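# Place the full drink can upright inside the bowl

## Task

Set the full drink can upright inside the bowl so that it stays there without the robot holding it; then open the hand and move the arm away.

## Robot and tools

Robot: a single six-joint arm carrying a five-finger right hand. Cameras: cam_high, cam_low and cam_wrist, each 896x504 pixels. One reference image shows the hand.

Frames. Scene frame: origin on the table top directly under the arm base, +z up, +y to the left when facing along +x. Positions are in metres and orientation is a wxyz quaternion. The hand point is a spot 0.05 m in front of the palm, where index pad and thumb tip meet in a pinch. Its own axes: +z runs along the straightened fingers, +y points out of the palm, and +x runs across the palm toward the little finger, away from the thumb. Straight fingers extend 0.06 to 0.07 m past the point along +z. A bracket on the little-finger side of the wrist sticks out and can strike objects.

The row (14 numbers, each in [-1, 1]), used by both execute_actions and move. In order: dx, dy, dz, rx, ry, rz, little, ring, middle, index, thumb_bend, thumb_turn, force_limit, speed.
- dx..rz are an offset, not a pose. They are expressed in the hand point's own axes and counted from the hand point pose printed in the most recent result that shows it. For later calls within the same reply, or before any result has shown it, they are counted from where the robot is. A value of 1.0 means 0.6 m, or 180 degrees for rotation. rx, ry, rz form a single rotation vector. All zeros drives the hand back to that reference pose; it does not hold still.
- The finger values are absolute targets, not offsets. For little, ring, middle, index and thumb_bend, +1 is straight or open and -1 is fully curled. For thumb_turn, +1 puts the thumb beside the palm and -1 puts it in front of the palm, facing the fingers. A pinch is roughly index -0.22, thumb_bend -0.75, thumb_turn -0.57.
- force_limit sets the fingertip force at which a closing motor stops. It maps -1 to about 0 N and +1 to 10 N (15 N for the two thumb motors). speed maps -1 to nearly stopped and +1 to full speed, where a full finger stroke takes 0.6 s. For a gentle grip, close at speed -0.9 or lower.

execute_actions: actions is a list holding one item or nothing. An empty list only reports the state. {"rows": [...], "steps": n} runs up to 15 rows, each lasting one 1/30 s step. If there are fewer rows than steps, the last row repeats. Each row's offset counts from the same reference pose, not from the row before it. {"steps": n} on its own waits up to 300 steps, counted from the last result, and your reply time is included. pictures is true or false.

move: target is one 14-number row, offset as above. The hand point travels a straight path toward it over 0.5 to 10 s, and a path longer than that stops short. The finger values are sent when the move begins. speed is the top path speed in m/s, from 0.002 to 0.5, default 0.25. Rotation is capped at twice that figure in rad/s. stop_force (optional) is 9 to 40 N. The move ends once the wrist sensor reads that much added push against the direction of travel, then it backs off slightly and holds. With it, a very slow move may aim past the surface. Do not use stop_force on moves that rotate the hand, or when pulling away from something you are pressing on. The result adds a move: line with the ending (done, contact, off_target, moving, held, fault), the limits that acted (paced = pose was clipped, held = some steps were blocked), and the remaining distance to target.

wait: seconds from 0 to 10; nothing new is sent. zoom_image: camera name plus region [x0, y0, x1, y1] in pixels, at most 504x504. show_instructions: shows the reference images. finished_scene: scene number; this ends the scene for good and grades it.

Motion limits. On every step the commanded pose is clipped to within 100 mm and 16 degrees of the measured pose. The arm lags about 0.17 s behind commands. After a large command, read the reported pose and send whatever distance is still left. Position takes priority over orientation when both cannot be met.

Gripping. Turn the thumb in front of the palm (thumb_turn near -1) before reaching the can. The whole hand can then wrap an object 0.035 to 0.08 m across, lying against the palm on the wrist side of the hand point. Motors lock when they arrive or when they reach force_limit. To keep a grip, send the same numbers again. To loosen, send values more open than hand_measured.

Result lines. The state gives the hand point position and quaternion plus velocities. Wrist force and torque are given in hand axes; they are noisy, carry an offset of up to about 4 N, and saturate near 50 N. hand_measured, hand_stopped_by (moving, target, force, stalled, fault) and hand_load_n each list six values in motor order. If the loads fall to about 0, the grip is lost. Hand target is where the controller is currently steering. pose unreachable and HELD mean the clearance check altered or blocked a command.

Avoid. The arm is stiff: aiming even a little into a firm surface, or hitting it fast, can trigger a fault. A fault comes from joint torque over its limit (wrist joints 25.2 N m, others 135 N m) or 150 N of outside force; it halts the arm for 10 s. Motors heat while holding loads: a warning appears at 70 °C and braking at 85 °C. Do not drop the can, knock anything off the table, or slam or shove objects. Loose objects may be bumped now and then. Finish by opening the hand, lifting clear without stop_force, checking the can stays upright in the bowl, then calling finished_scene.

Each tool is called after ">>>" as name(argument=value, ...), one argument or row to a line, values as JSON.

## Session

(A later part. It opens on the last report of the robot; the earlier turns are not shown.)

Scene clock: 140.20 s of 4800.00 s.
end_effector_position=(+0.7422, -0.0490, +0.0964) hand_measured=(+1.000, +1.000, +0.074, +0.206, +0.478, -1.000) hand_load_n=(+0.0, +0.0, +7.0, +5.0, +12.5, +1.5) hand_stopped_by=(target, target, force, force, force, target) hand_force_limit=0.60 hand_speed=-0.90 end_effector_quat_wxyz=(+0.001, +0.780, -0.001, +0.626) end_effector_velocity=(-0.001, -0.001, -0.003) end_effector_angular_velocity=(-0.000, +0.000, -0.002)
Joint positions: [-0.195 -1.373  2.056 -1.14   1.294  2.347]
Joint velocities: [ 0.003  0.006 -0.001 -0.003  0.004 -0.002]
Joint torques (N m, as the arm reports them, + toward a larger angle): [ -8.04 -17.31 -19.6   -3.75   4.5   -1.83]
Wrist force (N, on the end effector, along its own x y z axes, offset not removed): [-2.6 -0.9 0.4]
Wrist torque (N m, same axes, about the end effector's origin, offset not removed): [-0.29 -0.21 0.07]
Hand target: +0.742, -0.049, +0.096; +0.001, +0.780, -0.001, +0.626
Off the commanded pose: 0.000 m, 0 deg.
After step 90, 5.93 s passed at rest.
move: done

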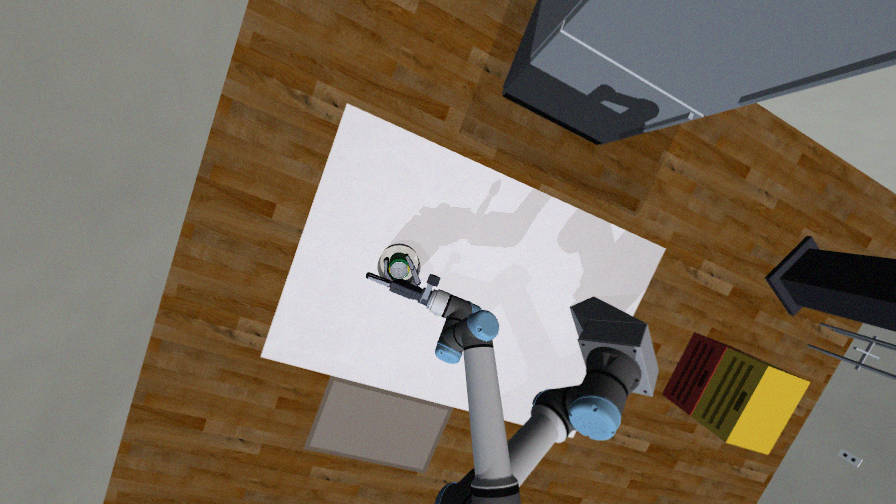

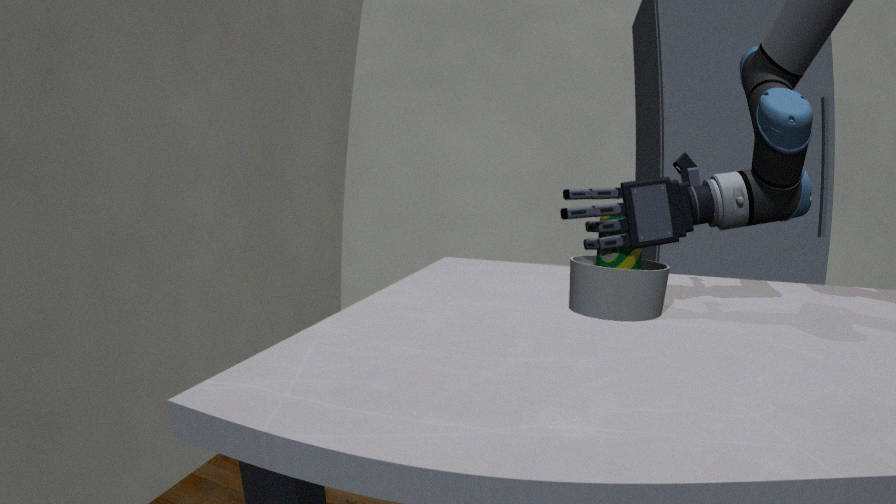

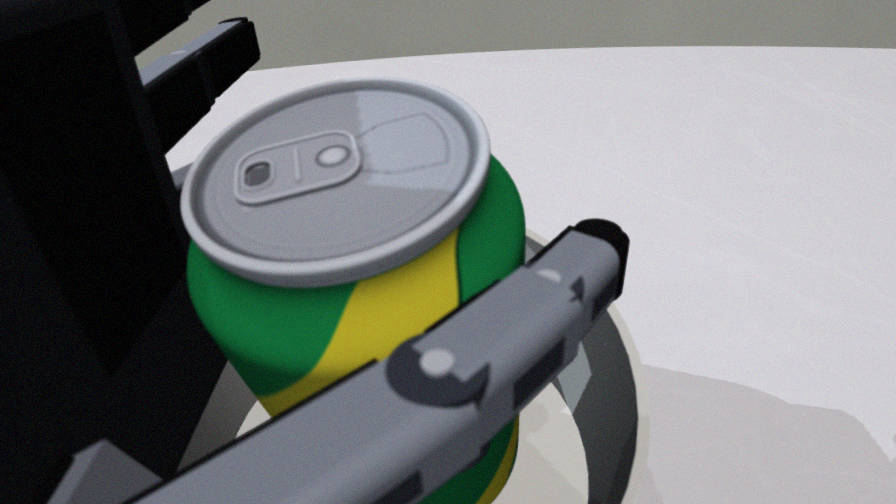

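>>> move(
  target=[-0.029, 0, 0.0064, 0, 0, 0, 1, 1, -1, -0.98, -1, -1, 0.6, -0.9],
  speed=0.005,
  stop_force=9,
)

Scene clock: 147.93 s of 4800.00 s.
end_effector_position=(+0.7423, -0.0491, +0.0860) hand_measured=(+1.000, +1.000, +0.074, +0.206, +0.478, -1.000) hand_load_n=(+0.0, +0.0, +7.5, +4.5, +13.0, -2.0) hand_stopped_by=(target, target, force, force, force, target) hand_force_limit=0.60 hand_speed=-0.90 end_effector_quat_wxyz=(+0.001, +0.780, -0.001, +0.626) end_effector_velocity=(-0.000, -0.000, +0.000) end_effector_angular_velocity=(-0.000, +0.003, +0.000)
Joint positions: [-0.177 -1.349  2.047 -1.153  1.31   2.339]
Joint velocities: [-0.002 -0.002 -0.     0.004 -0.004  0.   ]
Joint torques (N m, as the arm reports them, + toward a larger angle): [-22.28 -33.41  -0.06   2.29  -3.13   1.74]
Wrist force (N, on the end effector, along its own x y z axes, offset not removed): [9.2 1.0 0.3]
Wrist torque (N m, same axes, about the end effector's origin, offset not removed): [-0.18 -0.33 0.34]
Hand target: +0.742, -0.049, +0.086; +0.001, +0.780, -0.001, +0.626
Off the commanded pose: 0.007 m, 0 deg.
After step 90, 2.30 s passed at rest.
move: contact

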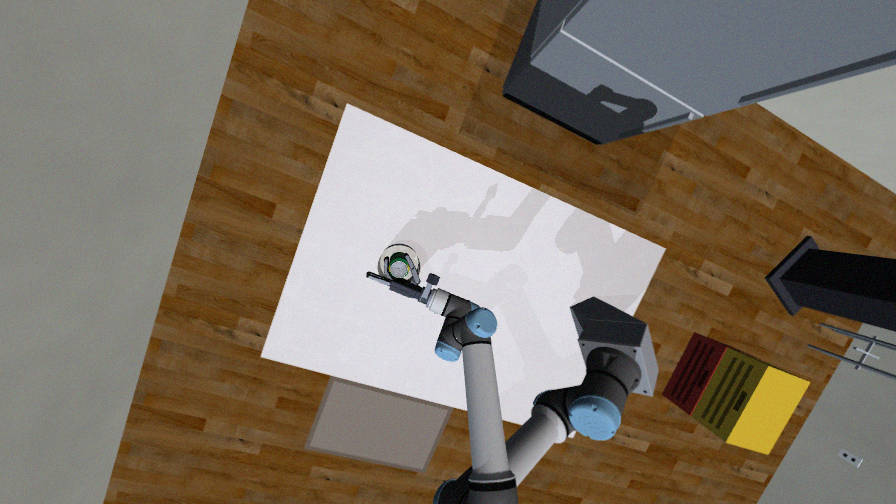

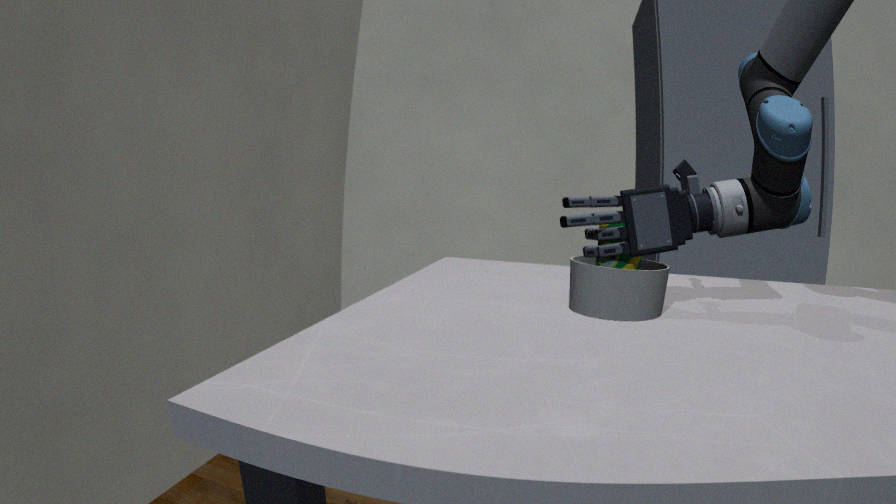

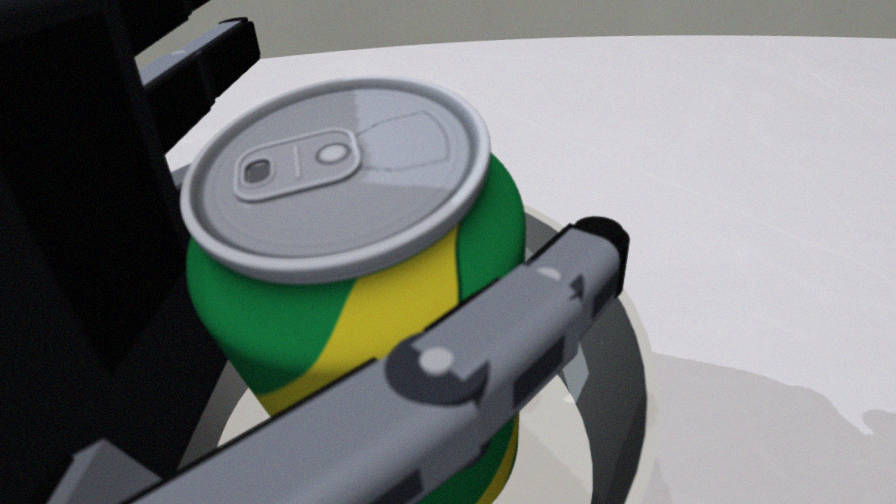

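>>> move(
  target=[0.001, 0, 0, 0, 0, 0, 1, 1, 0.5, 0.4, 1, -1, 0.6, -0.5],
  speed=0.01,
)

>>> move(
  target=[0.2, -0.015, -0.044, 0, 0, 0, 1, 1, 0.5, 0.4, 1, -1, 0.6, -0.5],
  speed=0.08,
)

>>> move(
  target=[0.03, -0.27, -0.1, 0, 0, 0, 1, 1, 1, 1, 1, -1, 0.6, 0],
  speed=0.2,
)

Scene clock: 157.07 s of 4800.00 s.
end_effector_position=(+0.7424, -0.0491, +0.0866) hand_measured=(+1.000, +1.000, +0.500, +0.400, +1.000, -1.000) hand_load_n=(+0.0, +0.0, +0.0, +0.0, +0.0, +0.0) hand_stopped_by=(target, target, target, target, target, target) hand_force_limit=0.60 hand_speed=-0.50 end_effector_quat_wxyz=(+0.001, +0.780, -0.001, +0.626) end_effector_velocity=(-0.001, +0.000, +0.000) end_effector_angular_velocity=(+0.000, -0.000, -0.002)
Joint positions: [-0.178 -1.351  2.047 -1.152  1.309  2.339]
Joint velocities: [-0.    -0.002  0.002  0.     0.001  0.   ]
Joint torques (N m, as the arm reports them, + toward a larger angle): [-26.87 -36.95 -17.9    0.93  -1.77   1.46]
Wrist force (N, on the end effector, along its own x y z axes, offset not removed): [0.7 -0.4 -1.2]
Wrist torque (N m, same axes, about the end effector's origin, offset not removed): [-0.18 -0.14 0.14]
Hand target: +0.742, -0.049, +0.087; +0.001, +0.780, -0.001, +0.626
Off the commanded pose: 0.000 m, 0 deg.
After step 90, 4.83 s passed at rest.
move: done

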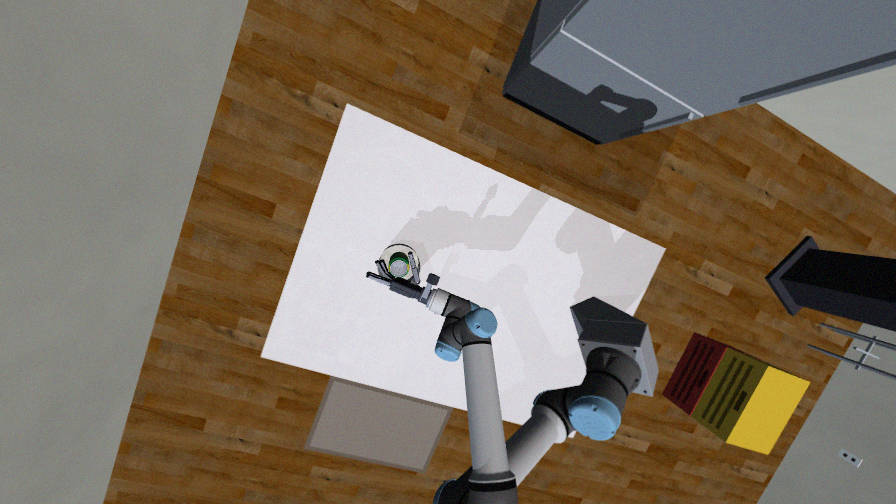

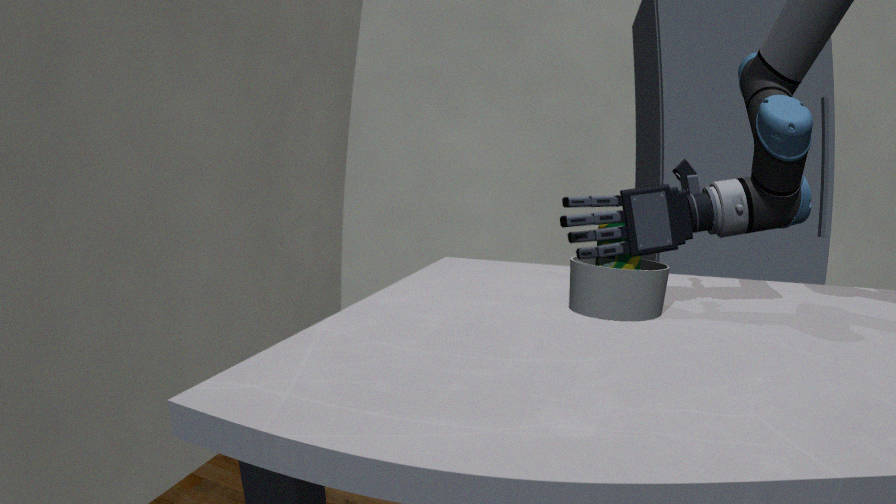

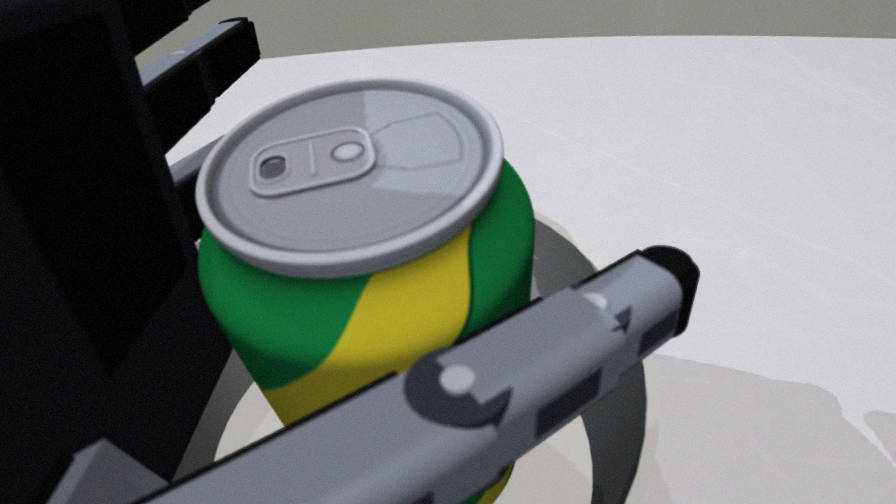

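Scene clock: 159.10 s of 4800.00 s.
end_effector_position=(+0.7429, -0.0402, +0.2091) hand_measured=(+1.000, +1.000, +0.500, +0.400, +1.000, -1.000) hand_load_n=(+0.0, +0.0, +0.0, +0.0, +0.0, +0.0) hand_stopped_by=(target, target, target, target, target, target) hand_force_limit=0.60 hand_speed=-0.50 end_effector_quat_wxyz=(+0.002, +0.780, -0.001, +0.626) end_effector_velocity=(+0.000, +0.001, +0.003) end_effector_angular_velocity=(+0.000, +0.000, +0.001)
Joint positions: [-0.389 -1.622  2.106 -0.975  1.121  2.441]
Joint velocities: [-0.005 -0.006 -0.     0.004 -0.005  0.003]
Joint torques (N m, as the arm reports them, + toward a larger angle): [-22.2  -28.17   2.85   0.82  -1.57   1.33]
Wrist force (N, on the end effector, along its own x y z axes, offset not removed): [0.9 -1.0 0.5]
Wrist torque (N m, same axes, about the end effector's origin, offset not removed): [-0.23 -0.19 0.04]
Hand target: +0.743, -0.040, +0.209; +0.002, +0.780, -0.001, +0.626
Off the commanded pose: 0.000 m, 0 deg.
move: done

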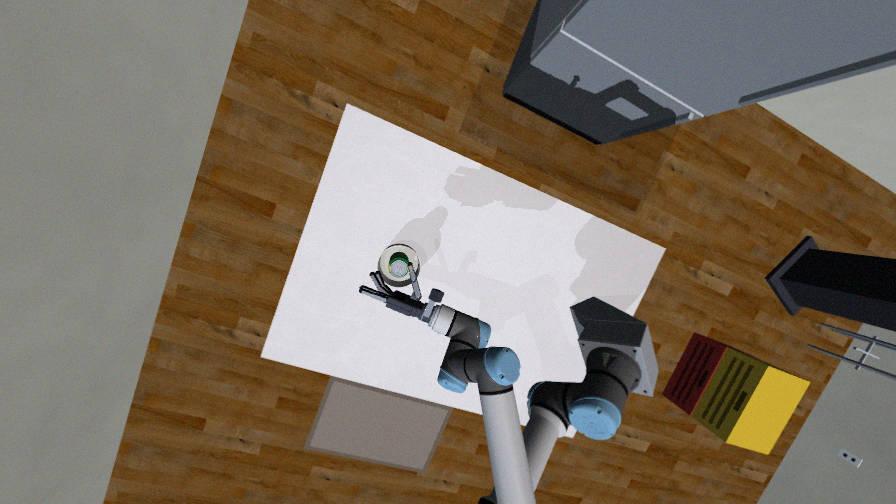

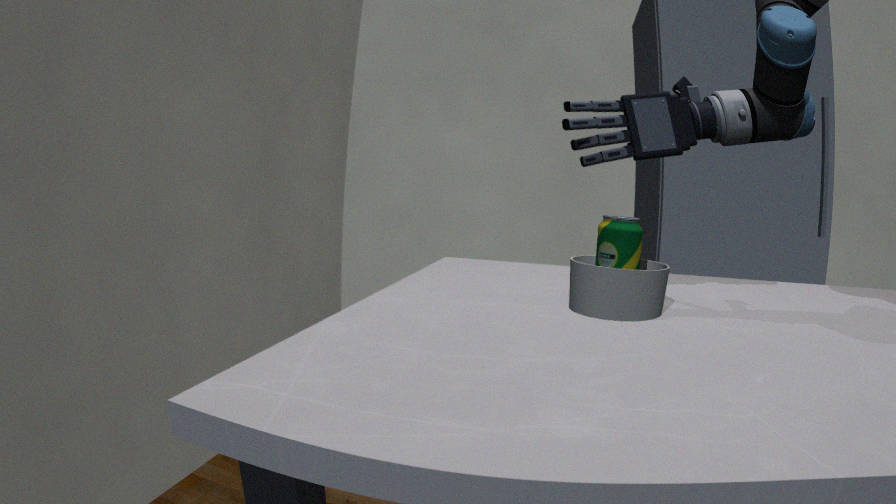

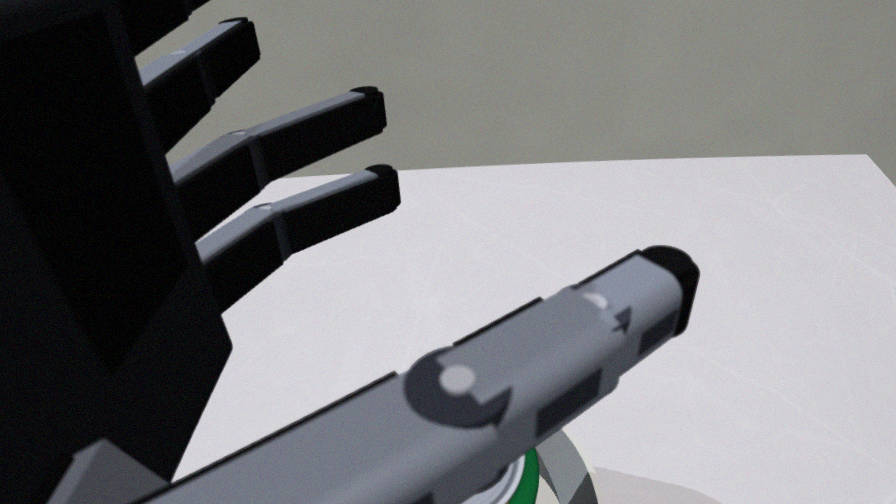

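Scene clock: 160.60 s of 4800.00 s.
end_effector_position=(+0.6891, +0.1217, +0.2399) hand_measured=(+1.000, +1.000, +1.000, +1.000, +1.000, -1.000) hand_load_n=(+0.0, +0.0, +0.0, +0.0, +0.0, +0.0) hand_stopped_by=(target, target, target, target, target, target) hand_force_limit=0.60 hand_speed=0.00 end_effector_quat_wxyz=(+0.001, +0.780, -0.001, +0.626) end_effector_velocity=(-0.000, +0.003, +0.001) end_effector_angular_velocity=(-0.001, -0.001, -0.001)
Joint positions: [-0.165 -1.973  2.157 -0.638  1.321  2.333]
Joint velocities: [ 0.004 -0.005 -0.002  0.007  0.005 -0.003]
Joint torques (N m, as the arm reports them, + toward a larger angle): [  9.85 -26.05 -25.09   1.01   3.65  -1.89]
Wrist force (N, on the end effector, along its own x y z axes, offset not removed): [1.6 -0.1 -1.2]
Wrist torque (N m, same axes, about the end effector's origin, offset not removed): [0.00 -0.31 0.14]
Hand target: +0.689, +0.122, +0.240; +0.001, +0.780, -0.001, +0.626
Off the commanded pose: 0.001 m, 0 deg.
move: done

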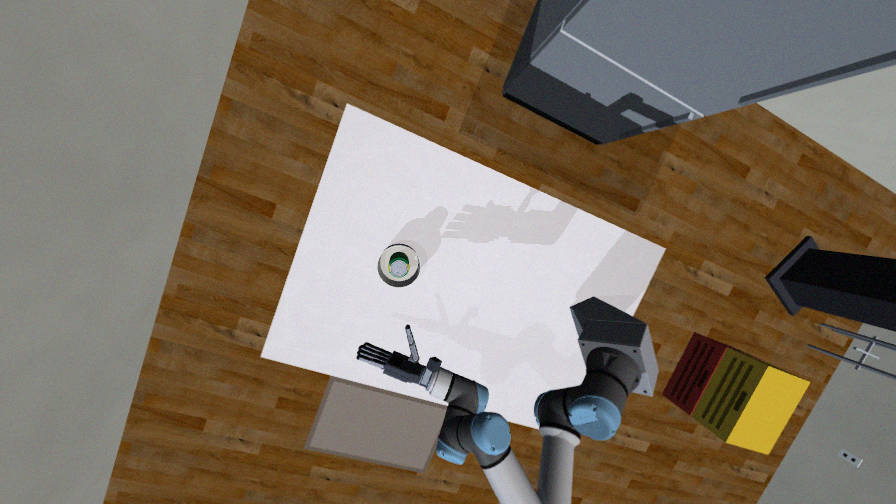

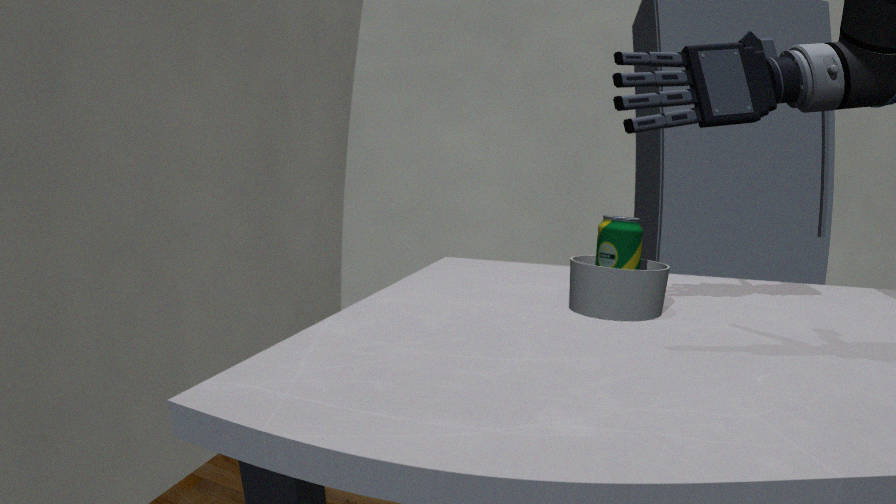

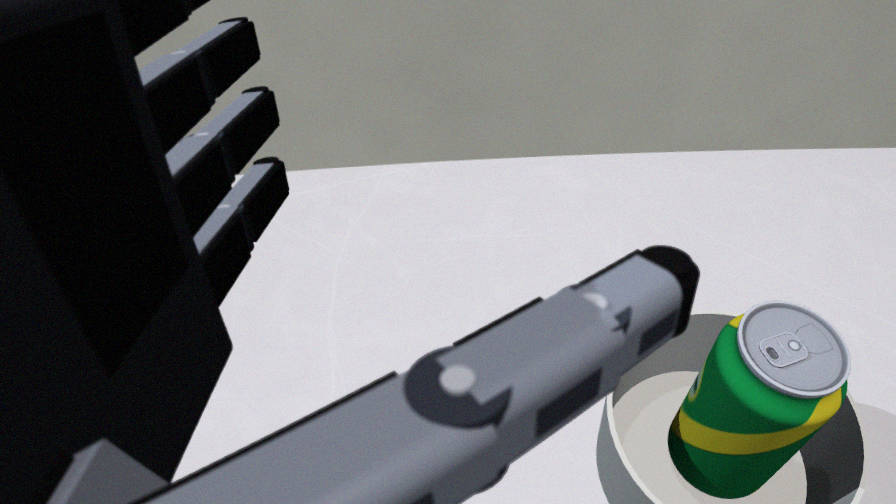

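>>> finished_scene(
  scene=2,
)

The scene is finished: the task was done.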